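# Stack one keg centred upright on another keg

## Task

Set one keg standing upright on top of the other keg, centred over it. It only counts if the stack stays put by itself at the end, with no robot supporting it; afterwards open the grippers and move every arm away from the kegs.

## Robot and tools

ROBOTS. There are six identical i2rt Big YAM arms named arm1 to arm6, each with six joints, a two-finger gripper and a wrist camera. A fixed room camera, cam_high, also watches the scene. Base positions in the shared frame (metres) and heading (degrees, counter-clockwise from +x): arm1 at (+0.42, +0.46, +0.76) heading -100; arm2 (+0.01, +0.47, +0.62) heading -81; arm3 (-0.44, +0.52, +0.66) heading -97; arm4 (-0.59, -0.23, +0.62) heading +57; arm5 (+0.02, -0.46, +0.71) heading +79; arm6 (+0.46, -0.52, +0.67) heading +105. So arms 1-3 sit on the +y side facing roughly -y, and arms 4-6 sit on the -y side facing roughly +y. The hand reaches up to about 1.0 m from the joint1 axis. Loose objects may occasionally get a brief nudge from outside.

FRAME. One scene frame for everything: origin on the floor, +z up. The hand point is midway between the fingertips; the hand's z axis runs along the fingers and the fingers close along its y axis.

JOINTS (all absolute targets, radians except the gripper). joint1_rad -2.879..2.879: rotates the whole arm about its base, positive counter-clockwise seen from above, 0 = the base heading. joint2_rad 0..3.141: shoulder; 0 has the upper arm pointing back and about level, increasing lifts it up and over to the front. joint3_rad 0..3.019: elbow; 0 is fully folded, larger opens it. joint4_rad -1.692..1.57: hand pitch, positive tips fingers up. joint5_rad -1.57..1.57: hand yaw, positive toward the arm's right. joint6_rad -2.094..2.094: hand roll, positive clockwise viewed from behind the hand. gripper_m 0..0.093: fingertip gap in metres; each finger squeezes with at most roughly 50-62 N. A joint counts as arrived within about ±0.045, ±0.14, ±0.09, ±0.055, ±0.03, ±0.035 rad for joints 1-6 and ±0.003 m for the gripper. Joints move at differing speeds, so the hand may sweep a wide curve between postures. With joints 1 and 6 at zero and the hand level and forward, the wrist camera rides above the hand looking at the fingertips.

TOOLS.
execute_actions: argument actions is a list holding one action object or nothing. The action object has optional keys arm1..arm6; each value is {"joints": {...}} naming any of joint1_rad..joint6_rad and gripper_m with absolute target values (not offsets). One action covers all arms at once; they start together and may finish at different moments, each action capped at 15 s. Unnamed joints or arms may keep pushing toward earlier targets. Optional cameras: a list of camera names (arm1_cam_wrist..arm6_cam_wrist, cam_high, or "all"); omitted, null or ["all"] gives every camera, [] gives none. An empty actions list only reports state and images. Any unknown key, unknown camera or out-of-range number rejects the whole call and nothing moves.
wait: seconds, 0 to 10; commands nothing, returns state and images.
zoom_image: camera name plus region [x0, y0, x1, y1] in pixels of that camera's latest full image (672x504, origin top-left), region no larger than 504x504.
finished_scene: scene = the current scene's number; irreversible, call only when the stack is done, released and the arms are clear.
If a result reports a stop, any later execute_actions, wait or finished_scene calls in that same reply are skipped.

RESULT LINES. joint_positions gives current joint values. joint_status tells how each commanded joint of the last accepted action ended: off_target (stopped short, may still be pushing), contact_stop or time_out (target dropped, holding where it stopped; after time_out a joint may instead keep a nearby target and keep pushing, shown in on_its_own), not_followed (a collision guard refused that arm's joint targets; the gripper part still runs; the refused targets can be retried on later actions). A 'joint command not followed' line with a cause explains a refusal. on_its_own lists what the robot does without a command; 'held at' is the held target, not the actual position. To relieve a pushing joint, command its reported position. Very small changes may not move a joint, and a joint lifting a load sags. Joint torques are listed per arm joint in order; they carry per-arm offset, scale and noise and are nonzero even unloaded, so treat them loosely. MOTOR HOT appears from 85 °C; at 100 °C an OVER-TEMPERATURE FAULT drops that arm until it cools, and its unfinished keys read limit_stop_at_motor_heat (resend the target). Heat builds while holding loads or pushing, even while you think.

CAUTIONS. The arms do not halt on contact and can press hard. A hard squeeze between two robots ends everything, and hard impacts may too; the anti-collision guard can react late and ignores fingers, gripper housings and wrist cameras, and no line reports robot-robot contact. Object contact is fine. Avoid dropping or slamming kegs, letting them slip or fall, and shoving hard. While you compose a reply the arms keep holding the last command, so long thinking while holding a keg heats motors. Faster robot motion is better.

Each tool is called after ">>>" by a JSON object that holds its "api" and its "payload".

## Session

>>> {"api": "execute_actions", "payload": {"actions": []}}

Scene clock: 0.00 s.
Joint torques (N m, as the arm reports them, + toward a larger angle): no reading
arm1.joint_positions: joint1_rad=+0.356 joint2_rad=+0.559 joint3_rad=+1.366 joint4_rad=-1.345 joint5_rad=+0.091 joint6_rad=-0.411 gripper_m=+0.094
arm1.joint_status: not commanded
arm1.hand: x=+0.4489 y=+0.2415 z=+1.2926 quat_wxyz=(-0.271, -0.425, -0.762, +0.406) (m; scene frame)
arm2.joint_positions: joint1_rad=-0.267 joint2_rad=+0.618 joint3_rad=+1.471 joint4_rad=-1.477 joint5_rad=-0.141 joint6_rad=+0.293 gripper_m=+0.094
arm2.joint_status: not commanded
arm2.hand: x=+0.0117 y=+0.2677 z=+1.1691 quat_wxyz=(-0.390, -0.723, -0.516, +0.244) (m; scene frame)
arm3.joint_positions: joint1_rad=+0.165 joint2_rad=+0.618 joint3_rad=+1.464 joint4_rad=-1.231 joint5_rad=+0.201 joint6_rad=+0.487 gripper_m=+0.094
arm3.joint_status: not commanded
arm3.hand: x=-0.4660 y=+0.2910 z=+1.2616 quat_wxyz=(-0.441, -0.728, -0.390, +0.351) (m; scene frame)
arm4.joint_positions: joint1_rad=-0.416 joint2_rad=+0.547 joint3_rad=+1.331 joint4_rad=-1.403 joint5_rad=-0.039 joint6_rad=-0.504 gripper_m=+0.095
arm4.joint_status: not commanded
arm4.hand: x=-0.4206 y=-0.1098 z=+1.1327 quat_wxyz=(-0.455, +0.465, -0.759, -0.030) (m; scene frame)
arm5.joint_positions: joint1_rad=+0.286 joint2_rad=+0.617 joint3_rad=+1.450 joint4_rad=-1.174 joint5_rad=+0.244 joint6_rad=+0.094 gripper_m=+0.094
arm5.joint_status: not commanded
arm5.hand: x=+0.0303 y=-0.2196 z=+1.3139 quat_wxyz=(-0.444, +0.529, -0.619, -0.376) (m; scene frame)
arm6.joint_positions: joint1_rad=-0.117 joint2_rad=+0.543 joint3_rad=+1.341 joint4_rad=-1.526 joint5_rad=-0.193 joint6_rad=+0.499 gripper_m=+0.094
arm6.joint_status: not commanded
arm6.hand: x=+0.4006 y=-0.3479 z=+1.1692 quat_wxyz=(-0.103, +0.554, -0.720, -0.405) (m; scene frame)
pictures: arm1_cam_wrist, arm2_cam_wrist, arm3_cam_wrist, arm4_cam_wrist, arm5_cam_wrist, arm6_cam_wrist, cam_high
Images, in order (width x height): arm1_cam_wrist 672x504, arm2_cam_wrist 672x504, arm3_cam_wrist 672x504, arm4_cam_wrist 672x504, arm5_cam_wrist 672x504, arm6_cam_wrist 672x504, cam_high 672x504.

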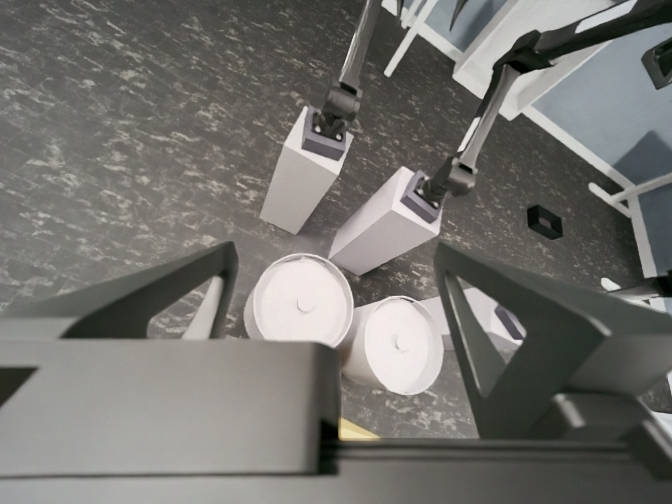

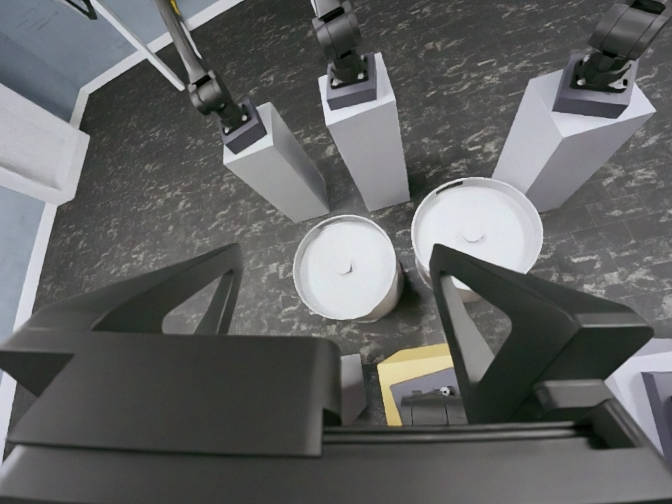

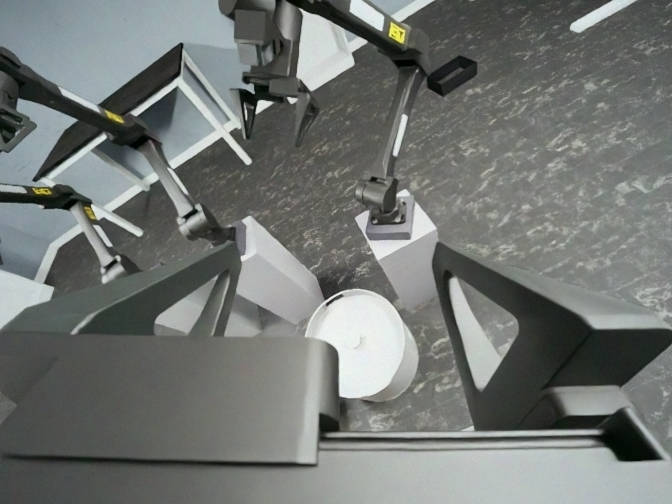

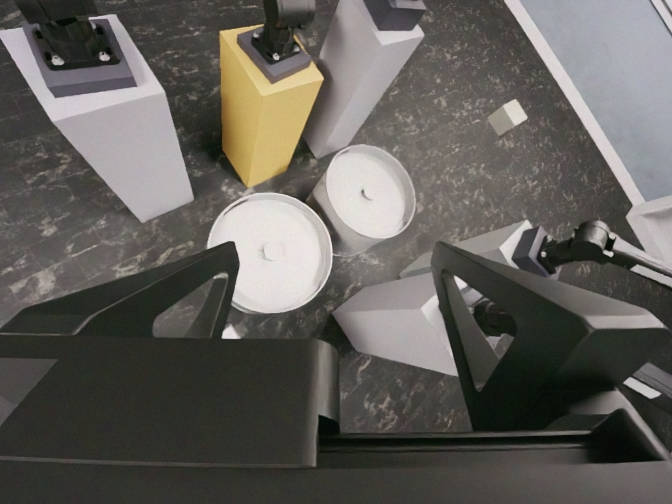

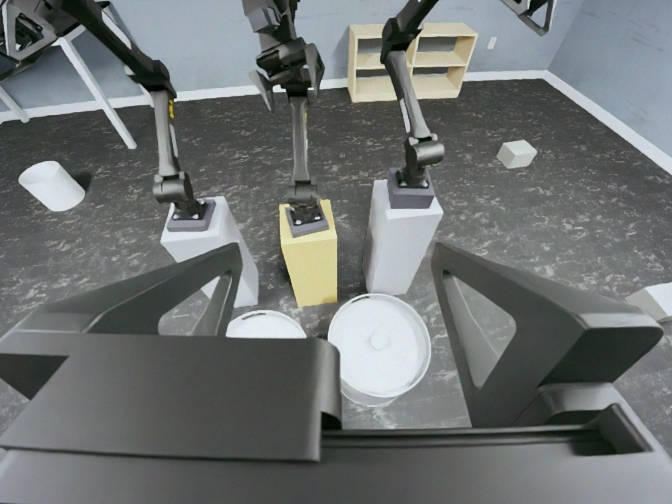

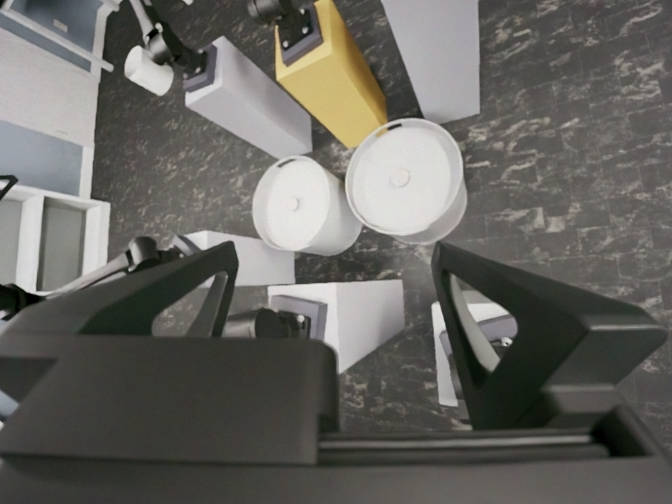

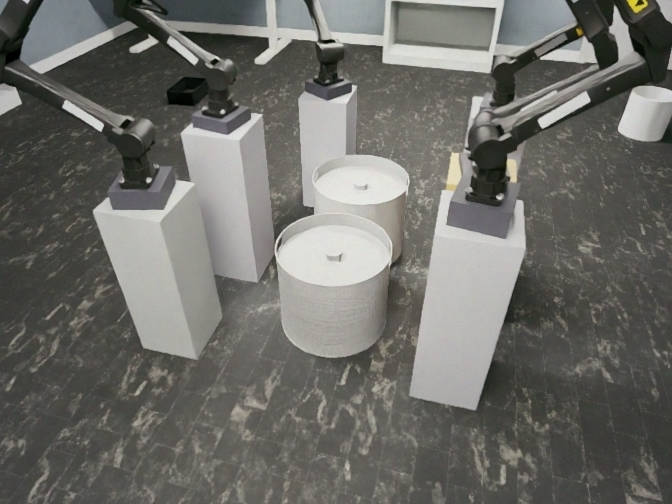

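>>> {"api": "execute_actions", "payload": {"actions": [{"arm2":{"joints":{"joint1_rad":-0.6,"joint2_rad":1.57,"joint3_rad":1.2,"joint4_rad":-1.2,"joint5_rad":0,"joint6_rad":0}},"arm5":{"joints":{"joint1_rad":-0.4,"joint2_rad":1.57,"joint3_rad":1.0,"joint4_rad":-1.0,"joint5_rad":0,"joint6_rad":0}},"arm1":{"joints":{"joint1_rad":1.7,"joint2_rad":1.57,"joint3_rad":1.57,"joint4_rad":0,"joint5_rad":0,"joint6_rad":0}},"arm6":{"joints":{"joint1_rad":-1.8,"joint2_rad":1.57,"joint3_rad":1.57,"joint4_rad":-1.57,"joint5_rad":0,"joint6_rad":0}},"arm3":{"joints":{"joint1_rad":-1.4,"joint2_rad":2.4,"joint3_rad":1.4,"joint4_rad":-0.57,"joint5_rad":0,"joint6_rad":0}},"arm4":{"joints":{"joint1_rad":2.0,"joint2_rad":2.0,"joint3_rad":2.0,"joint4_rad":-1.57,"joint5_rad":0,"joint6_rad":0}}}], "cameras": ["arm2_cam_wrist","arm5_cam_wrist","cam_high"]}}

>>> {"api": "zoom_image", "payload": {"camera": "cam_high", "region": [260,140,430,370]}}

Scene clock: 22.80 s.
Joint torques (N m, as the arm reports them, + toward a larger angle): arm1=[ -2.13 -14.02  14.68   2.68   0.03   0.18] | arm2=[  0.84 -14.74   8.77   1.06   0.    -0.28] | arm3=[  1.88 -19.89   6.65   0.63  -0.08  -0.17] | arm4=[  1.5  -17.36  10.92  -0.14   0.07   0.19] | arm5=[ 1.25 -8.99  8.73  0.42 -0.06 -0.06] | arm6=[ -0.7  -14.58  10.97  -0.24   0.03   0.05]
arm1.joint_positions: joint1_rad=+1.710 joint2_rad=+1.555 joint3_rad=+1.540 joint4_rad=-0.010 joint5_rad=-0.002 joint6_rad=-0.014 gripper_m=+0.094
arm1.joint_status: all done
arm1.hand: x=+1.1355 y=+0.4338 z=+1.2488 quat_wxyz=(-0.695, -0.009, -0.719, +0.008) (m; scene frame)
arm2.joint_positions: joint1_rad=-0.599 joint2_rad=+1.576 joint3_rad=+1.188 joint4_rad=-1.215 joint5_rad=-0.001 joint6_rad=+0.014 gripper_m=+0.094
arm2.joint_status: all done
arm2.hand: x=-0.1778 y=+0.0751 z=+0.7382 quat_wxyz=(+0.007, -0.849, -0.528, -0.012) (m; scene frame)
arm3.joint_positions: joint1_rad=-1.414 joint2_rad=+2.406 joint3_rad=+1.387 joint4_rad=-0.572 joint5_rad=+0.002 joint6_rad=+0.010 gripper_m=+0.094
arm3.joint_status: all done
arm3.hand: x=-0.9836 y=+0.5042 z=+0.4245 quat_wxyz=(-0.001, -1.000, -0.010, -0.010) (m; scene frame)
arm4.joint_positions: joint1_rad=+1.996 joint2_rad=+2.014 joint3_rad=+1.974 joint4_rad=-1.560 joint5_rad=-0.001 joint6_rad=-0.015 gripper_m=+0.095
arm4.joint_status: all done
arm4.hand: x=-1.2021 y=-0.1307 z=+0.8044 quat_wxyz=(+0.006, +0.997, -0.071, +0.013) (m; scene frame)
arm5.joint_positions: joint1_rad=-0.405 joint2_rad=+1.558 joint3_rad=+0.970 joint4_rad=-1.000 joint5_rad=+0.001 joint6_rad=+0.009 gripper_m=+0.094
arm5.joint_status: all done
arm5.hand: x=+0.2414 y=-0.1293 z=+0.7611 quat_wxyz=(+0.003, +0.467, -0.884, +0.008) (m; scene frame)
arm6.joint_positions: joint1_rad=-1.803 joint2_rad=+1.592 joint3_rad=+1.545 joint4_rad=-1.556 joint5_rad=+0.000 joint6_rad=+0.016 gripper_m=+0.094
arm6.joint_status: all done
arm6.hand: x=+0.9313 y=-0.5039 z=+0.9166 quat_wxyz=(+0.016, +0.011, -1.000, -0.001) (m; scene frame)
pictures: arm2_cam_wrist, arm5_cam_wrist, cam_high
joint command not followed: on one or more control steps a check withheld the commanded joint targets of the arm4 arm, and it was not sent them on those steps.
cause: the commanded joint targets would bring a part of the robot too close to another arm (this arm's wrist (the part past joint 5) and the other arm's forearm (the part past joint 3)); next, command targets that bring no part of the robot closer to that arm.
Images, in order (width x height): arm2_cam_wrist 672x504, arm5_cam_wrist 672x504, cam_high 672x504.

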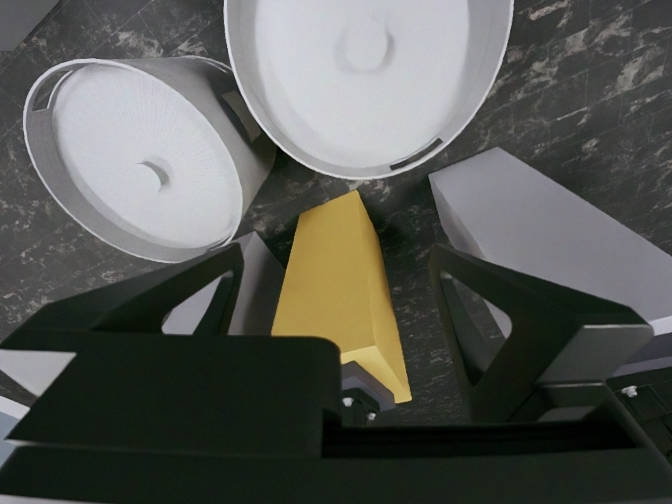

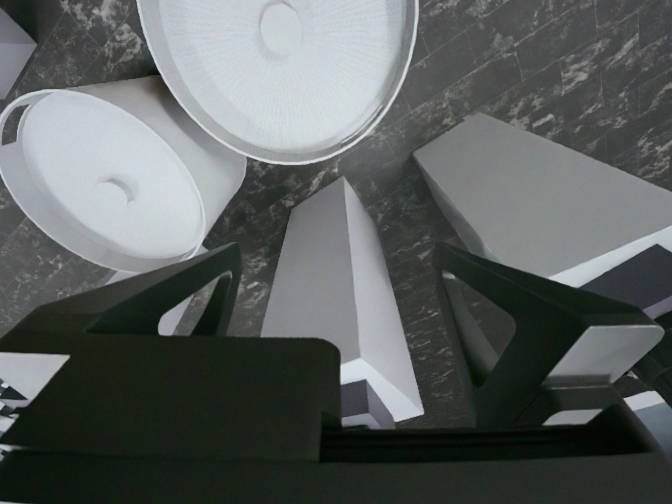

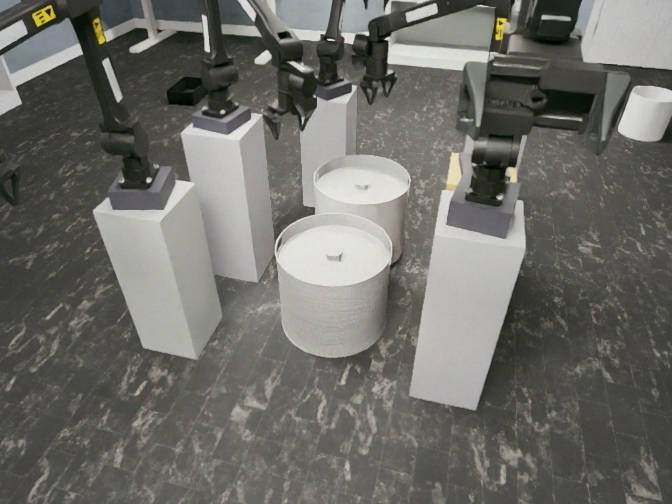

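Region (260, 140, 430, 370) of cam_high's 672x504 image, scaled by 2.191, with more detail than that image has; it fills the left 373 columns of this view, and the rest is white.

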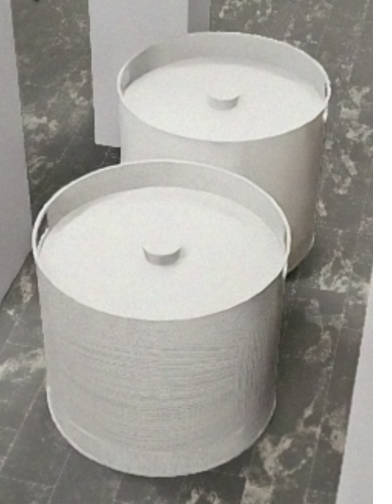

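>>> {"api": "execute_actions", "payload": {"actions": [{"arm2":{"joints":{"joint1_rad":-1.03,"joint2_rad":2.008,"joint3_rad":1.025,"joint4_rad":-0.575,"joint6_rad":0.26}},"arm5":{"joints":{"joint1_rad":0.777,"joint2_rad":2.141,"joint3_rad":0.73,"joint4_rad":-0.142,"joint6_rad":1.72}},"arm1":{"joints":{"joint2_rad":1.0,"joint3_rad":0.6}},"arm6":{"joints":{"joint2_rad":1.0,"joint3_rad":0.9,"joint4_rad":0}},"arm3":{"joints":{"joint2_rad":1.4,"joint3_rad":0.7}},"arm4":{"joints":{"joint2_rad":1.4,"joint3_rad":0.7,"joint4_rad":-0.5}}}], "cameras": ["arm2_cam_wrist","arm5_cam_wrist","cam_high"]}}

Scene clock: 76.87 s.
Joint torques (N m, as the arm reports them, + toward a larger angle): arm1=[-2.27 -5.73 12.35  2.24  0.03  0.18] | arm2=[  2.04 -18.93   5.19   1.11  -0.04   0.02] | arm3=[  1.93 -10.64   8.33   0.91  -0.04  -0.17] | arm4=[ 1.27 -8.13  7.56  1.24  0.06  0.2 ] | arm5=[  0.84 -10.65   1.37   0.75   0.08   0.08] | arm6=[-0.71 -6.62 11.77  3.56  0.03  0.05]
arm1.joint_positions: joint1_rad=+1.710 joint2_rad=+1.005 joint3_rad=+0.585 joint4_rad=-0.002 joint5_rad=-0.002 joint6_rad=-0.014 gripper_m=+0.094
arm1.joint_status: all done
arm1.hand: x=+0.8711 y=+0.4446 z=+0.9830 quat_wxyz=(-0.540, -0.009, -0.842, +0.004) (m; scene frame)
arm2.joint_positions: joint1_rad=-1.037 joint2_rad=+2.027 joint3_rad=+1.015 joint4_rad=-0.591 joint5_rad=+0.001 joint6_rad=+0.246 gripper_m=+0.094
arm2.joint_status: all done
arm2.hand: x=-0.3331 y=+0.1876 z=+0.4901 quat_wxyz=(+0.007, -0.975, -0.220, -0.014) (m; scene frame)
arm3.joint_positions: joint1_rad=-1.414 joint2_rad=+1.411 joint3_rad=+0.695 joint4_rad=-0.571 joint5_rad=+0.002 joint6_rad=+0.010 gripper_m=+0.094
arm3.joint_status: all done
arm3.hand: x=-0.8256 y=+0.5098 z=+0.6893 quat_wxyz=(-0.004, -0.990, -0.009, +0.142) (m; scene frame)
arm4.joint_positions: joint1_rad=+1.996 joint2_rad=+1.420 joint3_rad=+0.694 joint4_rad=-0.515 joint5_rad=-0.001 joint6_rad=-0.015 gripper_m=+0.095
arm4.joint_status: all done
arm4.hand: x=-0.9822 y=-0.1671 z=+0.6504 quat_wxyz=(-0.009, +0.984, -0.071, -0.164) (m; scene frame)
arm5.joint_positions: joint1_rad=+0.778 joint2_rad=+2.140 joint3_rad=+0.729 joint4_rad=-0.153 joint5_rad=+0.000 joint6_rad=+1.711 gripper_m=+0.094
arm5.joint_status: all done
arm5.hand: x=-0.1702 y=-0.1734 z=+0.4939 quat_wxyz=(-0.005, +0.225, -0.974, -0.001) (m; scene frame)
arm6.joint_positions: joint1_rad=-1.803 joint2_rad=+1.006 joint3_rad=+0.883 joint4_rad=-0.032 joint5_rad=+0.000 joint6_rad=+0.016 gripper_m=+0.094
arm6.joint_status: all done
arm6.hand: x=+0.9585 y=-0.5033 z=+1.0742 quat_wxyz=(-0.650, +0.007, -0.760, -0.018) (m; scene frame)
pictures: arm2_cam_wrist, arm5_cam_wrist, cam_high
Images, in order (width x height): arm2_cam_wrist 672x504, arm5_cam_wrist 672x504, cam_high 672x504.

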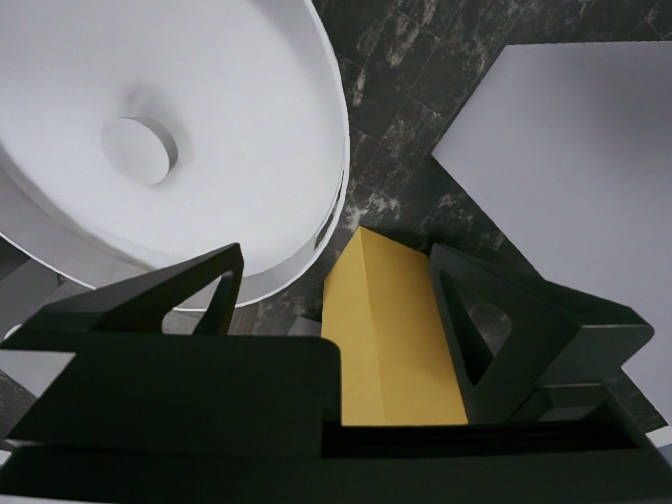

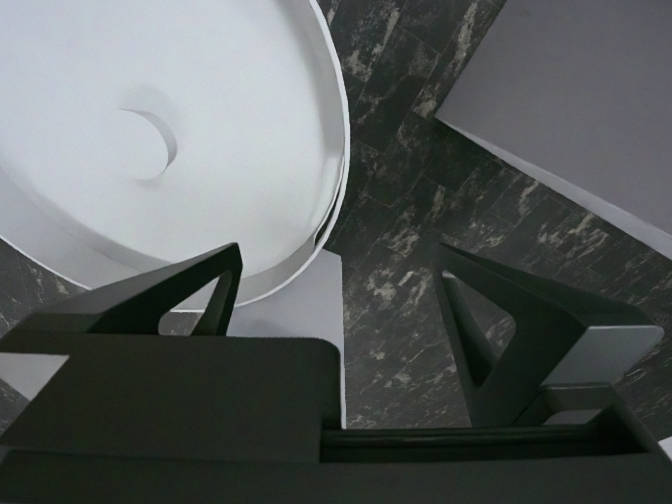

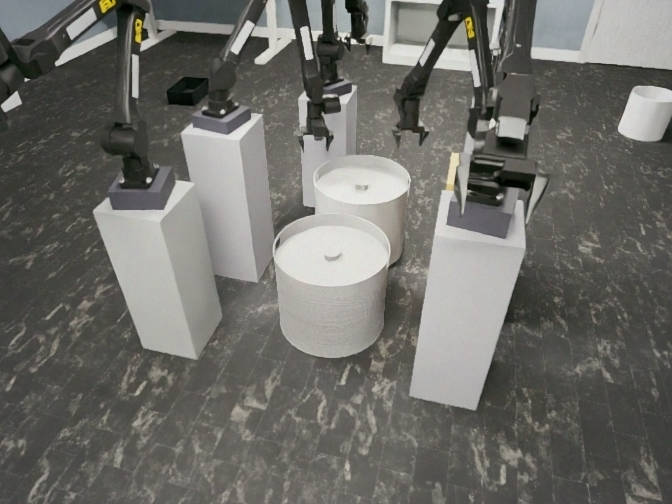

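>>> {"api": "execute_actions", "payload": {"actions": [{"arm2":{"joints":{"joint1_rad":-1.055,"joint2_rad":2.39,"joint3_rad":1.1,"joint4_rad":-0.24,"joint6_rad":0.24}},"arm5":{"joints":{"joint2_rad":2.63,"joint3_rad":0.938,"joint4_rad":0.14}}}], "cameras": ["arm2_cam_wrist","arm5_cam_wrist","cam_high"]}}

>>> {"api": "zoom_image", "payload": {"camera": "cam_high", "region": [270,120,450,250]}}

Scene clock: 89.50 s.
Joint torques (N m, as the arm reports them, + toward a larger angle): arm1=[-2.23 -5.76 12.36  2.24  0.04  0.18] | arm2=[  0.69 -20.86   3.04   1.35  -0.04  -0.23] | arm3=[ 1.89 -9.91  8.32  1.06 -0.03 -0.24] | arm4=[ 1.18 -8.09  7.56  1.26  0.06  0.2 ] | arm5=[ 1.1  -9.6  -2.25 -0.34 -0.21  0.02] | arm6=[-0.73 -6.63 11.77  3.57  0.03  0.05]
arm1.joint_positions: joint1_rad=+1.710 joint2_rad=+1.005 joint3_rad=+0.585 joint4_rad=-0.002 joint5_rad=-0.002 joint6_rad=-0.014 gripper_m=+0.094
arm1.joint_status: not commanded
arm1.hand: x=+0.8711 y=+0.4446 z=+0.9830 quat_wxyz=(-0.540, -0.009, -0.842, +0.004) (m; scene frame)
arm2.joint_positions: joint1_rad=-1.046 joint2_rad=+2.412 joint3_rad=+1.089 joint4_rad=-0.255 joint5_rad=+0.001 joint6_rad=+0.246 gripper_m=+0.094
arm2.joint_status: all done
arm2.hand: x=-0.3335 y=+0.1926 z=+0.3352 quat_wxyz=(+0.001, -0.976, -0.216, -0.003) (m; scene frame)
arm3.joint_positions: joint1_rad=-1.414 joint2_rad=+1.411 joint3_rad=+0.695 joint4_rad=-0.571 joint5_rad=+0.002 joint6_rad=+0.010 gripper_m=+0.094
arm3.joint_status: not commanded
arm3.hand: x=-0.8256 y=+0.5098 z=+0.6893 quat_wxyz=(-0.004, -0.990, -0.009, +0.142) (m; scene frame)
arm4.joint_positions: joint1_rad=+1.996 joint2_rad=+1.420 joint3_rad=+0.694 joint4_rad=-0.515 joint5_rad=-0.001 joint6_rad=-0.015 gripper_m=+0.095
arm4.joint_status: not commanded
arm4.hand: x=-0.9822 y=-0.1671 z=+0.6504 quat_wxyz=(-0.009, +0.984, -0.071, -0.164) (m; scene frame)
arm5.joint_positions: joint1_rad=+0.775 joint2_rad=+2.581 joint3_rad=+0.971 joint4_rad=+0.161 joint5_rad=+0.008 joint6_rad=+1.718 gripper_m=+0.094
arm5.joint_status: all done
arm5.hand: x=-0.1930 y=-0.1331 z=+0.3519 quat_wxyz=(+0.013, +0.219, -0.974, -0.055) (m; scene frame)
arm6.joint_positions: joint1_rad=-1.803 joint2_rad=+1.006 joint3_rad=+0.883 joint4_rad=-0.032 joint5_rad=+0.000 joint6_rad=+0.016 gripper_m=+0.094
arm6.joint_status: not commanded
arm6.hand: x=+0.9585 y=-0.5033 z=+1.0742 quat_wxyz=(-0.650, +0.007, -0.760, -0.018) (m; scene frame)
pictures: arm2_cam_wrist, arm5_cam_wrist, cam_high
Images, in order (width x height): arm2_cam_wrist 672x504, arm5_cam_wrist 672x504, cam_high 672x504.

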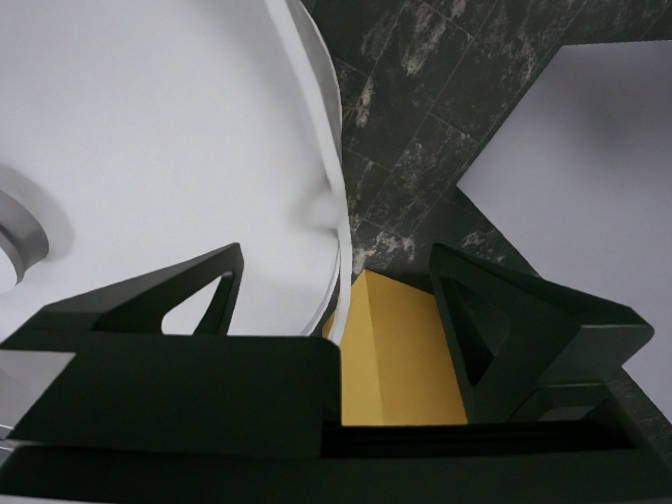

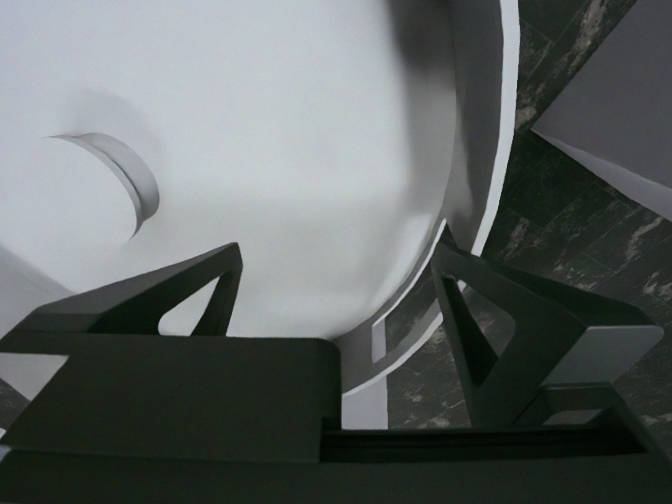

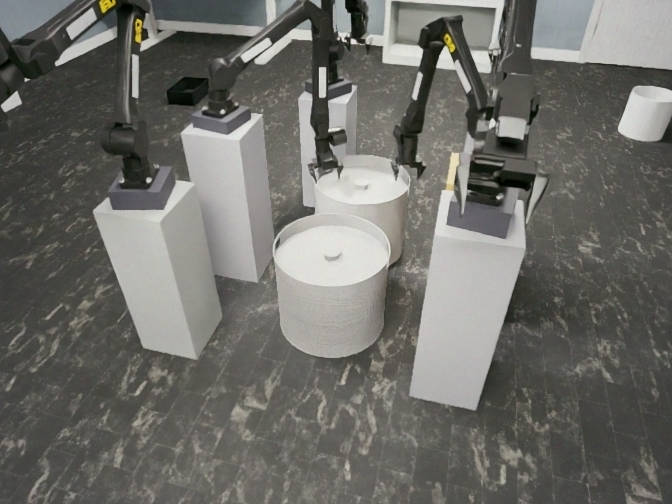

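Region (270, 120, 450, 250) of cam_high's 672x504 image, scaled by 2.800, with more detail than that image has.

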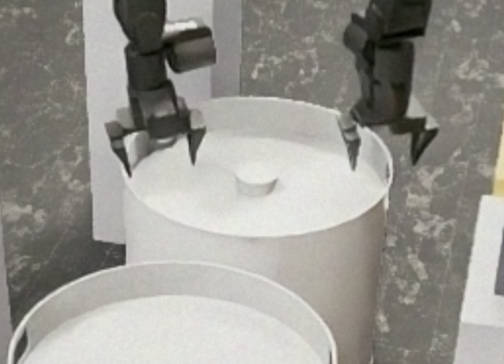

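>>> {"api": "execute_actions", "payload": {"actions": [{"arm5":{"joints":{"joint2_rad":2.42}}}], "cameras": []}}

>>> {"api": "execute_actions", "payload": {"actions": [{"arm5":{"joints":{"joint3_rad":0.818,"joint4_rad":0.03}}}], "cameras": []}}

>>> {"api": "execute_actions", "payload": {"actions": [{"arm5":{"joints":{"joint2_rad":2.53,"joint3_rad":0.87,"joint4_rad":0.08}}}], "cameras": []}}

>>> {"api": "execute_actions", "payload": {"actions": [{"arm5":{"joints":{"joint2_rad":2.64,"joint3_rad":0.938,"joint4_rad":0.135}}}], "cameras": ["arm2_cam_wrist","arm5_cam_wrist"]}}

Scene clock: 100.30 s.
Joint torques (N m, as the arm reports them, + toward a larger angle): arm1=[-2.28 -5.74 12.35  2.23  0.03  0.18] | arm2=[  0.56 -21.27   3.23   1.16  -0.07  -0.2 ] | arm3=[  2.17 -10.39   8.32   0.97  -0.08  -0.2 ] | arm4=[ 1.09 -8.08  7.58  1.26  0.06  0.2 ] | arm5=[  1.06 -12.47   1.05   0.62  -0.01   0.  ] | arm6=[-0.72 -6.64 11.77  3.57  0.03  0.05]
arm1.joint_positions: joint1_rad=+1.710 joint2_rad=+1.005 joint3_rad=+0.585 joint4_rad=-0.002 joint5_rad=-0.002 joint6_rad=-0.014 gripper_m=+0.094
arm1.joint_status: not commanded
arm1.hand: x=+0.8711 y=+0.4446 z=+0.9830 quat_wxyz=(-0.540, -0.009, -0.842, +0.004) (m; scene frame)
arm2.joint_positions: joint1_rad=-1.046 joint2_rad=+2.412 joint3_rad=+1.089 joint4_rad=-0.255 joint5_rad=+0.001 joint6_rad=+0.246 gripper_m=+0.094
arm2.joint_status: not commanded
arm2.hand: x=-0.3335 y=+0.1926 z=+0.3352 quat_wxyz=(+0.001, -0.976, -0.216, -0.003) (m; scene frame)
arm3.joint_positions: joint1_rad=-1.414 joint2_rad=+1.411 joint3_rad=+0.695 joint4_rad=-0.571 joint5_rad=+0.002 joint6_rad=+0.010 gripper_m=+0.094
arm3.joint_status: not commanded
arm3.hand: x=-0.8256 y=+0.5098 z=+0.6893 quat_wxyz=(-0.004, -0.990, -0.009, +0.142) (m; scene frame)
arm4.joint_positions: joint1_rad=+1.996 joint2_rad=+1.420 joint3_rad=+0.694 joint4_rad=-0.515 joint5_rad=-0.001 joint6_rad=-0.015 gripper_m=+0.095
arm4.joint_status: not commanded
arm4.hand: x=-0.9822 y=-0.1671 z=+0.6504 quat_wxyz=(-0.009, +0.984, -0.071, -0.164) (m; scene frame)
arm5.joint_positions: joint1_rad=+0.775 joint2_rad=+2.409 joint3_rad=+0.940 joint4_rad=+0.143 joint5_rad=+0.003 joint6_rad=+1.718 gripper_m=+0.094
arm5.joint_status: all done
arm5.hand: x=-0.2244 y=-0.0889 z=+0.4175 quat_wxyz=(+0.037, +0.219, -0.969, -0.112) (m; scene frame)
arm6.joint_positions: joint1_rad=-1.803 joint2_rad=+1.006 joint3_rad=+0.883 joint4_rad=-0.032 joint5_rad=+0.000 joint6_rad=+0.016 gripper_m=+0.094
arm6.joint_status: not commanded
arm6.hand: x=+0.9585 y=-0.5033 z=+1.0742 quat_wxyz=(-0.650, +0.007, -0.760, -0.018) (m; scene frame)
pictures: none
No camera images: the call's "cameras" was empty. Leave "cameras" out to get every camera's image.

Scene clock: 101.30 s.
Joint torques (N m, as the arm reports them, + toward a larger angle): arm1=[-2.29 -5.75 12.36  2.25  0.04  0.18] | arm2=[ -0.08 -20.9    3.14   1.08  -0.03  -0.18] | arm3=[  2.15 -10.63   8.25   1.1   -0.06  -0.21] | arm4=[ 1.08 -8.11  7.56  1.27  0.08  0.21] | arm5=[  1.07 -11.41   0.     0.23  -0.01   0.01] | arm6=[-0.74 -6.64 11.77  3.57  0.03  0.05]
arm1.joint_positions: joint1_rad=+1.710 joint2_rad=+1.005 joint3_rad=+0.585 joint4_rad=-0.002 joint5_rad=-0.002 joint6_rad=-0.014 gripper_m=+0.094
arm1.joint_status: not commanded
arm1.hand: x=+0.8711 y=+0.4446 z=+0.9830 quat_wxyz=(-0.540, -0.009, -0.842, +0.004) (m; scene frame)
arm2.joint_positions: joint1_rad=-1.046 joint2_rad=+2.412 joint3_rad=+1.089 joint4_rad=-0.255 joint5_rad=+0.001 joint6_rad=+0.246 gripper_m=+0.094
arm2.joint_status: not commanded
arm2.hand: x=-0.3335 y=+0.1926 z=+0.3352 quat_wxyz=(+0.001, -0.976, -0.216, -0.003) (m; scene frame)
arm3.joint_positions: joint1_rad=-1.414 joint2_rad=+1.411 joint3_rad=+0.695 joint4_rad=-0.571 joint5_rad=+0.002 joint6_rad=+0.010 gripper_m=+0.094
arm3.joint_status: not commanded
arm3.hand: x=-0.8256 y=+0.5098 z=+0.6893 quat_wxyz=(-0.004, -0.990, -0.009, +0.142) (m; scene frame)
arm4.joint_positions: joint1_rad=+1.996 joint2_rad=+1.420 joint3_rad=+0.694 joint4_rad=-0.515 joint5_rad=-0.001 joint6_rad=-0.015 gripper_m=+0.095
arm4.joint_status: not commanded
arm4.hand: x=-0.9822 y=-0.1671 z=+0.6504 quat_wxyz=(-0.009, +0.984, -0.071, -0.164) (m; scene frame)
arm5.joint_positions: joint1_rad=+0.775 joint2_rad=+2.418 joint3_rad=+0.815 joint4_rad=+0.032 joint5_rad=+0.003 joint6_rad=+1.718 gripper_m=+0.094
arm5.joint_status: all done
arm5.hand: x=-0.1638 y=-0.1792 z=+0.4067 quat_wxyz=(-0.007, +0.220, -0.976, +0.002) (m; scene frame)
arm6.joint_positions: joint1_rad=-1.803 joint2_rad=+1.006 joint3_rad=+0.883 joint4_rad=-0.032 joint5_rad=+0.000 joint6_rad=+0.016 gripper_m=+0.094
arm6.joint_status: not commanded
arm6.hand: x=+0.9585 y=-0.5033 z=+1.0742 quat_wxyz=(-0.650, +0.007, -0.760, -0.018) (m; scene frame)
pictures: none
No camera images: the call's "cameras" was empty. Leave "cameras" out to get every camera's image.

Scene clock: 102.20 s.
Joint torques (N m, as the arm reports them, + toward a larger angle): arm1=[-2.24 -5.79 12.35  2.24  0.03  0.18] | arm2=[  1.14 -21.25   3.37   1.06  -0.07  -0.23] | arm3=[  2.35 -10.43   8.07   1.    -0.07  -0.17] | arm4=[ 1.   -8.08  7.54  1.26  0.07  0.2 ] | arm5=[  0.97 -11.53  -0.68   0.41  -0.03   0.02] | arm6=[-0.71 -6.64 11.78  3.57  0.03  0.05]
arm1.joint_positions: joint1_rad=+1.710 joint2_rad=+1.005 joint3_rad=+0.585 joint4_rad=-0.002 joint5_rad=-0.002 joint6_rad=-0.014 gripper_m=+0.094
arm1.joint_status: not commanded
arm1.hand: x=+0.8711 y=+0.4446 z=+0.9830 quat_wxyz=(-0.540, -0.009, -0.842, +0.004) (m; scene frame)
arm2.joint_positions: joint1_rad=-1.046 joint2_rad=+2.412 joint3_rad=+1.089 joint4_rad=-0.255 joint5_rad=+0.001 joint6_rad=+0.246 gripper_m=+0.094
arm2.joint_status: not commanded
arm2.hand: x=-0.3335 y=+0.1926 z=+0.3352 quat_wxyz=(+0.001, -0.976, -0.216, -0.003) (m; scene frame)
arm3.joint_positions: joint1_rad=-1.414 joint2_rad=+1.411 joint3_rad=+0.695 joint4_rad=-0.571 joint5_rad=+0.002 joint6_rad=+0.010 gripper_m=+0.094
arm3.joint_status: not commanded
arm3.hand: x=-0.8256 y=+0.5098 z=+0.6893 quat_wxyz=(-0.004, -0.990, -0.009, +0.142) (m; scene frame)
arm4.joint_positions: joint1_rad=+1.996 joint2_rad=+1.420 joint3_rad=+0.694 joint4_rad=-0.515 joint5_rad=-0.001 joint6_rad=-0.015 gripper_m=+0.095
arm4.joint_status: not commanded
arm4.hand: x=-0.9822 y=-0.1671 z=+0.6504 quat_wxyz=(-0.009, +0.984, -0.071, -0.164) (m; scene frame)
arm5.joint_positions: joint1_rad=+0.775 joint2_rad=+2.528 joint3_rad=+0.869 joint4_rad=+0.075 joint5_rad=+0.003 joint6_rad=+1.718 gripper_m=+0.094
arm5.joint_status: all done
arm5.hand: x=-0.1608 y=-0.1831 z=+0.3707 quat_wxyz=(-0.009, +0.220, -0.976, +0.008) (m; scene frame)
arm6.joint_positions: joint1_rad=-1.803 joint2_rad=+1.006 joint3_rad=+0.883 joint4_rad=-0.032 joint5_rad=+0.000 joint6_rad=+0.016 gripper_m=+0.094
arm6.joint_status: not commanded
arm6.hand: x=+0.9585 y=-0.5033 z=+1.0742 quat_wxyz=(-0.650, +0.007, -0.760, -0.018) (m; scene frame)
pictures: none
No camera images: the call's "cameras" was empty. Leave "cameras" out to get every camera's image.

Scene clock: 103.07 s.
Joint torques (N m, as the arm reports them, + toward a larger angle): arm1=[-2.27 -5.72 12.36  2.26  0.03  0.18] | arm2=[ -0.09 -20.99   3.11   1.1   -0.05  -0.22] | arm3=[  2.17 -10.12   8.35   0.98  -0.06  -0.19] | arm4=[ 1.21 -7.95  7.56  1.31  0.06  0.2 ] | arm5=[  1.32 -12.06  -0.83   0.55  -0.02   0.03] | arm6=[-0.74 -6.64 11.78  3.56  0.03  0.05]
arm1.joint_positions: joint1_rad=+1.710 joint2_rad=+1.005 joint3_rad=+0.585 joint4_rad=-0.002 joint5_rad=-0.002 joint6_rad=-0.014 gripper_m=+0.094
arm1.joint_status: not commanded
arm1.hand: x=+0.8711 y=+0.4446 z=+0.9830 quat_wxyz=(-0.540, -0.009, -0.842, +0.004) (m; scene frame)
arm2.joint_positions: joint1_rad=-1.046 joint2_rad=+2.412 joint3_rad=+1.089 joint4_rad=-0.255 joint5_rad=+0.001 joint6_rad=+0.246 gripper_m=+0.094
arm2.joint_status: not commanded
arm2.hand: x=-0.3335 y=+0.1926 z=+0.3352 quat_wxyz=(+0.001, -0.976, -0.216, -0.003) (m; scene frame)
arm3.joint_positions: joint1_rad=-1.414 joint2_rad=+1.411 joint3_rad=+0.695 joint4_rad=-0.571 joint5_rad=+0.002 joint6_rad=+0.010 gripper_m=+0.094
arm3.joint_status: not commanded
arm3.hand: x=-0.8256 y=+0.5098 z=+0.6893 quat_wxyz=(-0.004, -0.990, -0.009, +0.142) (m; scene frame)
arm4.joint_positions: joint1_rad=+1.996 joint2_rad=+1.420 joint3_rad=+0.694 joint4_rad=-0.515 joint5_rad=-0.001 joint6_rad=-0.015 gripper_m=+0.095
arm4.joint_status: not commanded
arm4.hand: x=-0.9822 y=-0.1671 z=+0.6504 quat_wxyz=(-0.009, +0.984, -0.071, -0.164) (m; scene frame)
arm5.joint_positions: joint1_rad=+0.775 joint2_rad=+2.636 joint3_rad=+0.938 joint4_rad=+0.130 joint5_rad=+0.003 joint6_rad=+1.718 gripper_m=+0.094
arm5.joint_status: all done
arm5.hand: x=-0.1629 y=-0.1793 z=+0.3336 quat_wxyz=(-0.006, +0.220, -0.976, +0.001) (m; scene frame)
arm6.joint_positions: joint1_rad=-1.803 joint2_rad=+1.006 joint3_rad=+0.883 joint4_rad=-0.032 joint5_rad=+0.000 joint6_rad=+0.016 gripper_m=+0.094
arm6.joint_status: not commanded
arm6.hand: x=+0.9585 y=-0.5033 z=+1.0742 quat_wxyz=(-0.650, +0.007, -0.760, -0.018) (m; scene frame)
pictures: arm2_cam_wrist, arm5_cam_wrist
Images, in order (width x height): arm2_cam_wrist 672x504, arm5_cam_wrist 672x504.

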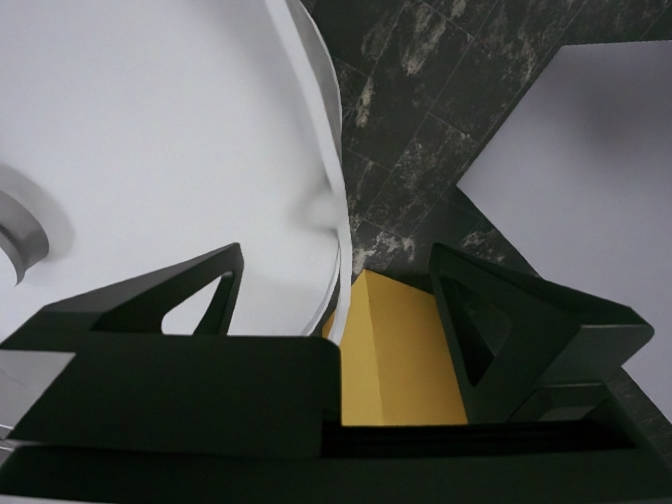

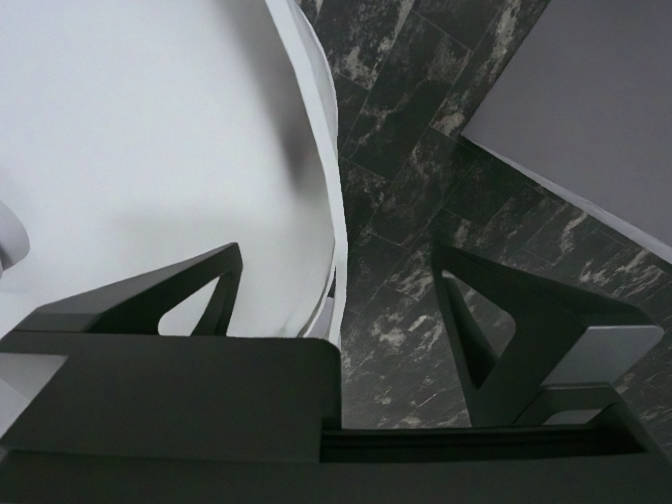

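>>> {"api": "execute_actions", "payload": {"actions": [{"arm2":{"joints":{"joint2_rad":2.43,"joint3_rad":1.115,"joint4_rad":-0.22}},"arm5":{"joints":{"joint2_rad":2.685,"joint3_rad":0.968,"joint4_rad":0.15}}}], "cameras": []}}

>>> {"api": "execute_actions", "payload": {"actions": [{"arm2":{"joints":{"gripper_m":0}},"arm5":{"joints":{"gripper_m":0}}}], "cameras": []}}

>>> {"api": "execute_actions", "payload": {"actions": [{"arm2":{"joints":{"joint2_rad":2.2,"joint3_rad":1.04,"joint4_rad":-0.36}},"arm5":{"joints":{"joint2_rad":2.42,"joint3_rad":0.84,"joint4_rad":0.045}}}], "cameras": ["arm2_cam_wrist","cam_high"]}}

Scene clock: 113.73 s.
Joint torques (N m, as the arm reports them, + toward a larger angle): arm1=[-2.29 -5.72 12.37  2.24  0.03  0.18] | arm2=[ -0.23 -18.28   3.46   1.17  -0.07  -0.19] | arm3=[  1.92 -10.83   8.24   1.01  -0.05  -0.19] | arm4=[ 1.15 -8.14  7.53  1.29  0.08  0.2 ] | arm5=[  1.   -11.46  -1.02   0.71  -0.03   0.04] | arm6=[-0.74 -6.63 11.78  3.57  0.03  0.05]
arm1.joint_positions: joint1_rad=+1.710 joint2_rad=+1.005 joint3_rad=+0.585 joint4_rad=-0.002 joint5_rad=-0.002 joint6_rad=-0.014 gripper_m=+0.094
arm1.joint_status: not commanded
arm1.hand: x=+0.8711 y=+0.4446 z=+0.9830 quat_wxyz=(-0.540, -0.009, -0.842, +0.004) (m; scene frame)
arm2.joint_positions: joint1_rad=-1.046 joint2_rad=+2.422 joint3_rad=+1.098 joint4_rad=-0.235 joint5_rad=+0.001 joint6_rad=+0.246 gripper_m=+0.094
arm2.joint_status: all done
arm2.hand: x=-0.3386 y=+0.1884 z=+0.3319 quat_wxyz=(-0.003, -0.976, -0.216, +0.006) (m; scene frame)
arm3.joint_positions: joint1_rad=-1.414 joint2_rad=+1.411 joint3_rad=+0.695 joint4_rad=-0.571 joint5_rad=+0.002 joint6_rad=+0.010 gripper_m=+0.094
arm3.joint_status: not commanded
arm3.hand: x=-0.8256 y=+0.5098 z=+0.6893 quat_wxyz=(-0.004, -0.990, -0.009, +0.142) (m; scene frame)
arm4.joint_positions: joint1_rad=+1.996 joint2_rad=+1.420 joint3_rad=+0.694 joint4_rad=-0.515 joint5_rad=-0.001 joint6_rad=-0.015 gripper_m=+0.095
arm4.joint_status: not commanded
arm4.hand: x=-0.9822 y=-0.1671 z=+0.6504 quat_wxyz=(-0.009, +0.984, -0.071, -0.164) (m; scene frame)
arm5.joint_positions: joint1_rad=+0.775 joint2_rad=+2.673 joint3_rad=+0.969 joint4_rad=+0.142 joint5_rad=+0.003 joint6_rad=+1.718 gripper_m=+0.094
arm5.joint_status: all done
arm5.hand: x=-0.1648 y=-0.1763 z=+0.3204 quat_wxyz=(-0.005, +0.220, -0.976, -0.002) (m; scene frame)
arm6.joint_positions: joint1_rad=-1.803 joint2_rad=+1.006 joint3_rad=+0.883 joint4_rad=-0.032 joint5_rad=+0.000 joint6_rad=+0.016 gripper_m=+0.094
arm6.joint_status: not commanded
arm6.hand: x=+0.9585 y=-0.5033 z=+1.0742 quat_wxyz=(-0.650, +0.007, -0.760, -0.018) (m; scene frame)
pictures: none
No camera images: the call's "cameras" was empty. Leave "cameras" out to get every camera's image.

Scene clock: 114.50 s.
Joint torques (N m, as the arm reports them, + toward a larger angle): arm1=[-2.28 -5.73 12.35  2.24  0.03  0.18] | arm2=[  0.63 -18.54   3.73   1.3    0.15  -0.16] | arm3=[  1.9  -10.51   8.13   1.14  -0.09  -0.23] | arm4=[ 1.11 -8.17  7.56  1.29  0.08  0.21] | arm5=[  1.09 -11.33  -0.77   0.56   0.1   -0.32] | arm6=[-0.71 -6.62 11.77  3.57  0.03  0.05]
arm1.joint_positions: joint1_rad=+1.710 joint2_rad=+1.005 joint3_rad=+0.585 joint4_rad=-0.002 joint5_rad=-0.002 joint6_rad=-0.014 gripper_m=+0.094
arm1.joint_status: not commanded
arm1.hand: x=+0.8711 y=+0.4446 z=+0.9830 quat_wxyz=(-0.540, -0.009, -0.842, +0.004) (m; scene frame)
arm2.joint_positions: joint1_rad=-1.059 joint2_rad=+2.423 joint3_rad=+1.098 joint4_rad=-0.235 joint5_rad=-0.005 joint6_rad=+0.236 gripper_m=+0.002
arm2.joint_status: all done
arm2.hand: x=-0.3412 y=+0.1922 z=+0.3316 quat_wxyz=(-0.005, -0.977, -0.214, +0.005) (m; scene frame)
arm3.joint_positions: joint1_rad=-1.414 joint2_rad=+1.411 joint3_rad=+0.695 joint4_rad=-0.571 joint5_rad=+0.002 joint6_rad=+0.010 gripper_m=+0.094
arm3.joint_status: not commanded
arm3.hand: x=-0.8256 y=+0.5098 z=+0.6893 quat_wxyz=(-0.004, -0.990, -0.009, +0.142) (m; scene frame)
arm4.joint_positions: joint1_rad=+1.996 joint2_rad=+1.420 joint3_rad=+0.694 joint4_rad=-0.515 joint5_rad=-0.001 joint6_rad=-0.015 gripper_m=+0.095
arm4.joint_status: not commanded
arm4.hand: x=-0.9822 y=-0.1671 z=+0.6504 quat_wxyz=(-0.009, +0.984, -0.071, -0.164) (m; scene frame)
arm5.joint_positions: joint1_rad=+0.775 joint2_rad=+2.675 joint3_rad=+0.964 joint4_rad=+0.143 joint5_rad=-0.001 joint6_rad=+1.759 gripper_m=+0.001
arm5.joint_status: all done
arm5.hand: x=-0.1631 y=-0.1796 z=+0.3201 quat_wxyz=(-0.005, +0.200, -0.980, +0.001) (m; scene frame)
arm6.joint_positions: joint1_rad=-1.803 joint2_rad=+1.006 joint3_rad=+0.883 joint4_rad=-0.032 joint5_rad=+0.000 joint6_rad=+0.016 gripper_m=+0.094
arm6.joint_status: not commanded
arm6.hand: x=+0.9585 y=-0.5033 z=+1.0742 quat_wxyz=(-0.650, +0.007, -0.760, -0.018) (m; scene frame)
pictures: none
No camera images: the call's "cameras" was empty. Leave "cameras" out to get every camera's image.

Scene clock: 116.67 s.
Joint torques (N m, as the arm reports them, + toward a larger angle): arm1=[-2.31 -5.75 12.35  2.24  0.03  0.18] | arm2=[  0.53 -39.24   1.75  -2.11   0.99  -0.68] | arm3=[  1.86 -10.09   8.09   1.01  -0.07  -0.17] | arm4=[ 1.11 -8.03  7.52  1.26  0.08  0.2 ] | arm5=[  3.19 -24.19  -7.1   -2.12  -0.55  -0.62] | arm6=[-0.69 -6.63 11.77  3.56  0.03  0.05]
arm1.joint_positions: joint1_rad=+1.710 joint2_rad=+1.005 joint3_rad=+0.585 joint4_rad=-0.002 joint5_rad=-0.002 joint6_rad=-0.014 gripper_m=+0.094
arm1.joint_status: not commanded
arm1.hand: x=+0.8711 y=+0.4446 z=+0.9830 quat_wxyz=(-0.540, -0.009, -0.842, +0.004) (m; scene frame)
arm2.joint_positions: joint1_rad=-1.051 joint2_rad=+2.403 joint3_rad=+1.043 joint4_rad=-0.291 joint5_rad=-0.026 joint6_rad=+0.294 gripper_m=+0.002
arm2.joint_status: joint2_rad time_out (moved -0.021 of -0.223); joint4_rad time_out (moved -0.056 of -0.125); the others done
arm2.on_its_own: joint2_rad reads +2.403 and still pushes toward +2.200 since a time_out; joint4_rad reads -0.291 and still pushes toward -0.360 since a time_out
arm2.hand: x=-0.3060 y=+0.2112 z=+0.3361 quat_wxyz=(+0.006, -0.981, -0.189, -0.041) (m; scene frame)
arm3.joint_positions: joint1_rad=-1.414 joint2_rad=+1.411 joint3_rad=+0.695 joint4_rad=-0.571 joint5_rad=+0.002 joint6_rad=+0.010 gripper_m=+0.094
arm3.joint_status: not commanded
arm3.hand: x=-0.8256 y=+0.5098 z=+0.6893 quat_wxyz=(-0.004, -0.990, -0.009, +0.142) (m; scene frame)
arm4.joint_positions: joint1_rad=+1.996 joint2_rad=+1.420 joint3_rad=+0.694 joint4_rad=-0.515 joint5_rad=-0.001 joint6_rad=-0.015 gripper_m=+0.095
arm4.joint_status: not commanded
arm4.hand: x=-0.9822 y=-0.1671 z=+0.6504 quat_wxyz=(-0.009, +0.984, -0.071, -0.164) (m; scene frame)
arm5.joint_positions: joint1_rad=+0.753 joint2_rad=+2.614 joint3_rad=+0.935 joint4_rad=+0.101 joint5_rad=+0.016 joint6_rad=+1.796 gripper_m=+0.002
arm5.joint_status: joint2_rad time_out (moved -0.061 of -0.255); joint3_rad time_out (moved -0.030 of -0.124); joint4_rad time_out (moved -0.042 of -0.098)
arm5.on_its_own: joint2_rad reads +2.614 and still pushes toward +2.420 since a time_out; joint3_rad reads +0.935 and still pushes toward +0.840 since a time_out; joint4_rad reads +0.101 and still pushes toward +0.045 since a time_out
arm5.hand: x=-0.1558 y=-0.1725 z=+0.3410 quat_wxyz=(-0.014, +0.171, -0.985, +0.002) (m; scene frame)
arm6.joint_positions: joint1_rad=-1.803 joint2_rad=+1.006 joint3_rad=+0.883 joint4_rad=-0.032 joint5_rad=+0.000 joint6_rad=+0.016 gripper_m=+0.094
arm6.joint_status: not commanded
arm6.hand: x=+0.9585 y=-0.5033 z=+1.0742 quat_wxyz=(-0.650, +0.007, -0.760, -0.018) (m; scene frame)
pictures: arm2_cam_wrist, cam_high
Images, in order (width x height): arm2_cam_wrist 672x504, cam_high 672x504.

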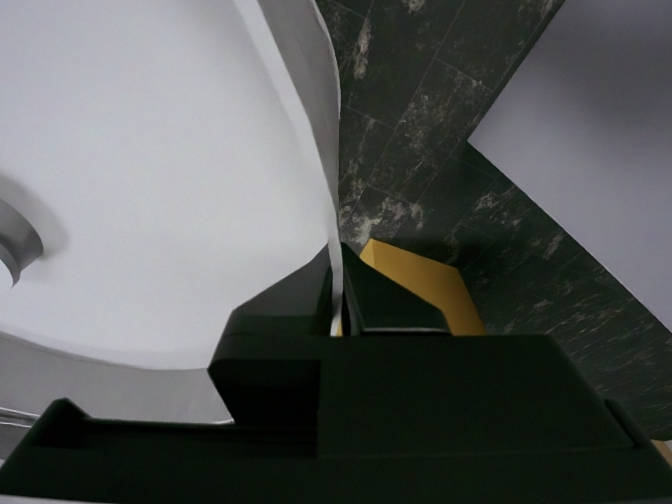

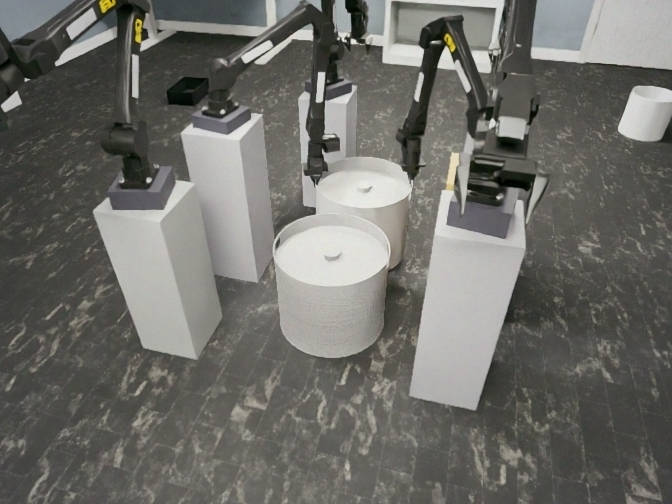

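>>> {"api": "execute_actions", "payload": {"actions": [{"arm2":{"joints":{"joint2_rad":2.03,"joint3_rad":1.08,"joint4_rad":-0.29}},"arm5":{"joints":{"joint2_rad":2.33,"joint3_rad":0.88,"joint4_rad":0.11}}}], "cameras": ["cam_high"]}}

Scene clock: 125.80 s.
Joint torques (N m, as the arm reports them, + toward a larger angle): arm1=[-2.31 -5.72 12.36  2.23  0.03  0.18] | arm2=[  2.51 -43.94   7.09   0.45  -0.26  -0.11] | arm3=[  1.69 -10.23   8.2    0.96  -0.08  -0.21] | arm4=[ 0.97 -8.12  7.52  1.28  0.07  0.2 ] | arm5=[  1.68 -25.51  -1.55   0.34   0.09  -0.28] | arm6=[-0.7  -6.62 11.78  3.57  0.03  0.05]
arm1.joint_positions: joint1_rad=+1.710 joint2_rad=+1.005 joint3_rad=+0.585 joint4_rad=-0.002 joint5_rad=-0.002 joint6_rad=-0.014 gripper_m=+0.094
arm1.joint_status: not commanded
arm1.hand: x=+0.8711 y=+0.4446 z=+0.9830 quat_wxyz=(-0.540, -0.009, -0.842, +0.004) (m; scene frame)
arm2.joint_positions: joint1_rad=-1.068 joint2_rad=+2.283 joint3_rad=+1.023 joint4_rad=-0.288 joint5_rad=+0.007 joint6_rad=+0.236 gripper_m=+0.002
arm2.joint_status: joint2_rad time_out (moved -0.119 of -0.373); the others done
arm2.on_its_own: joint2_rad reads +2.283 and still pushes toward +2.030 since a time_out
arm2.hand: x=-0.3416 y=+0.1996 z=+0.3825 quat_wxyz=(-0.003, -0.978, -0.210, +0.012) (m; scene frame)
arm3.joint_positions: joint1_rad=-1.414 joint2_rad=+1.411 joint3_rad=+0.695 joint4_rad=-0.571 joint5_rad=+0.002 joint6_rad=+0.010 gripper_m=+0.094
arm3.joint_status: not commanded
arm3.hand: x=-0.8256 y=+0.5098 z=+0.6893 quat_wxyz=(-0.004, -0.990, -0.009, +0.142) (m; scene frame)
arm4.joint_positions: joint1_rad=+1.996 joint2_rad=+1.420 joint3_rad=+0.694 joint4_rad=-0.515 joint5_rad=-0.001 joint6_rad=-0.015 gripper_m=+0.095
arm4.joint_status: not commanded
arm4.hand: x=-0.9822 y=-0.1671 z=+0.6504 quat_wxyz=(-0.009, +0.984, -0.071, -0.164) (m; scene frame)
arm5.joint_positions: joint1_rad=+0.770 joint2_rad=+2.549 joint3_rad=+0.894 joint4_rad=+0.110 joint5_rad=+0.000 joint6_rad=+1.757 gripper_m=+0.003
arm5.joint_status: joint2_rad time_out (moved -0.065 of -0.284); the others done
arm5.on_its_own: joint2_rad reads +2.549 and still pushes toward +2.330 since a time_out
arm5.hand: x=-0.1678 y=-0.1700 z=+0.3633 quat_wxyz=(-0.001, +0.198, -0.980, -0.010) (m; scene frame)
arm6.joint_positions: joint1_rad=-1.803 joint2_rad=+1.006 joint3_rad=+0.883 joint4_rad=-0.032 joint5_rad=+0.000 joint6_rad=+0.016 gripper_m=+0.094
arm6.joint_status: not commanded
arm6.hand: x=+0.9585 y=-0.5033 z=+1.0742 quat_wxyz=(-0.650, +0.007, -0.760, -0.018) (m; scene frame)
pictures: cam_high
Images, in order (width x height): cam_high 672x504.

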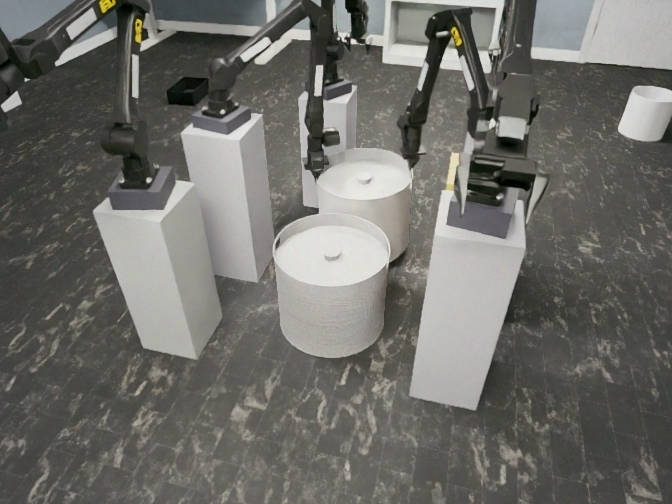

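It lifts. Set down while planning.

>>> {"api": "execute_actions", "payload": {"actions": [{"arm2":{"joints":{"joint2_rad":2.25,"joint3_rad":1.11,"joint4_rad":-0.24}},"arm5":{"joints":{"joint2_rad":2.52,"joint3_rad":0.95,"joint4_rad":0.14}}}], "cameras": []}}

>>> {"api": "execute_actions", "payload": {"actions": [{"arm2":{"joints":{"joint2_rad":2.45}},"arm5":{"joints":{"joint2_rad":2.68}}}], "cameras": []}}

Scene clock: 135.13 s.
Joint torques (N m, as the arm reports them, + toward a larger angle): arm1=[-2.27 -5.75 12.34  2.24  0.03  0.18] | arm2=[  4.24 -32.17   6.13   0.77  -0.42  -0.05] | arm3=[  1.85 -10.31   8.26   1.19  -0.04  -0.23] | arm4=[ 1.14 -8.14  7.59  1.23  0.07  0.21] | arm5=[  1.45 -17.86  -0.88   0.83   0.09  -0.46] | arm6=[-0.75 -6.6  11.78  3.56  0.03  0.05]
arm1.joint_positions: joint1_rad=+1.710 joint2_rad=+1.005 joint3_rad=+0.585 joint4_rad=-0.002 joint5_rad=-0.002 joint6_rad=-0.014 gripper_m=+0.094
arm1.joint_status: not commanded
arm1.hand: x=+0.8711 y=+0.4446 z=+0.9830 quat_wxyz=(-0.540, -0.009, -0.842, +0.004) (m; scene frame)
arm2.joint_positions: joint1_rad=-1.096 joint2_rad=+2.391 joint3_rad=+1.059 joint4_rad=-0.244 joint5_rad=+0.011 joint6_rad=+0.234 gripper_m=+0.003
arm2.joint_status: joint2_rad time_out (moved +0.108 of -0.033); the others done
arm2.on_its_own: joint2_rad reads +2.391 and still pushes toward +2.250 since a time_out
arm2.hand: x=-0.3420 y=+0.2157 z=+0.3411 quat_wxyz=(+0.006, -0.980, -0.197, +0.000) (m; scene frame)
arm3.joint_positions: joint1_rad=-1.414 joint2_rad=+1.411 joint3_rad=+0.695 joint4_rad=-0.571 joint5_rad=+0.002 joint6_rad=+0.010 gripper_m=+0.094
arm3.joint_status: not commanded
arm3.hand: x=-0.8256 y=+0.5098 z=+0.6893 quat_wxyz=(-0.004, -0.990, -0.009, +0.142) (m; scene frame)
arm4.joint_positions: joint1_rad=+1.996 joint2_rad=+1.420 joint3_rad=+0.694 joint4_rad=-0.515 joint5_rad=-0.001 joint6_rad=-0.015 gripper_m=+0.095
arm4.joint_status: not commanded
arm4.hand: x=-0.9822 y=-0.1671 z=+0.6504 quat_wxyz=(-0.009, +0.984, -0.071, -0.164) (m; scene frame)
arm5.joint_positions: joint1_rad=+0.772 joint2_rad=+2.610 joint3_rad=+0.955 joint4_rad=+0.130 joint5_rad=+0.000 joint6_rad=+1.777 gripper_m=+0.003
arm5.joint_status: all done
arm5.hand: x=-0.1757 y=-0.1594 z=+0.3416 quat_wxyz=(+0.003, +0.190, -0.982, -0.019) (m; scene frame)
arm6.joint_positions: joint1_rad=-1.803 joint2_rad=+1.006 joint3_rad=+0.883 joint4_rad=-0.032 joint5_rad=+0.000 joint6_rad=+0.016 gripper_m=+0.094
arm6.joint_status: not commanded
arm6.hand: x=+0.9585 y=-0.5033 z=+1.0742 quat_wxyz=(-0.650, +0.007, -0.760, -0.018) (m; scene frame)
pictures: none
No camera images: the call's "cameras" was empty. Leave "cameras" out to get every camera's image.

not run: a stop came earlier in this reply.


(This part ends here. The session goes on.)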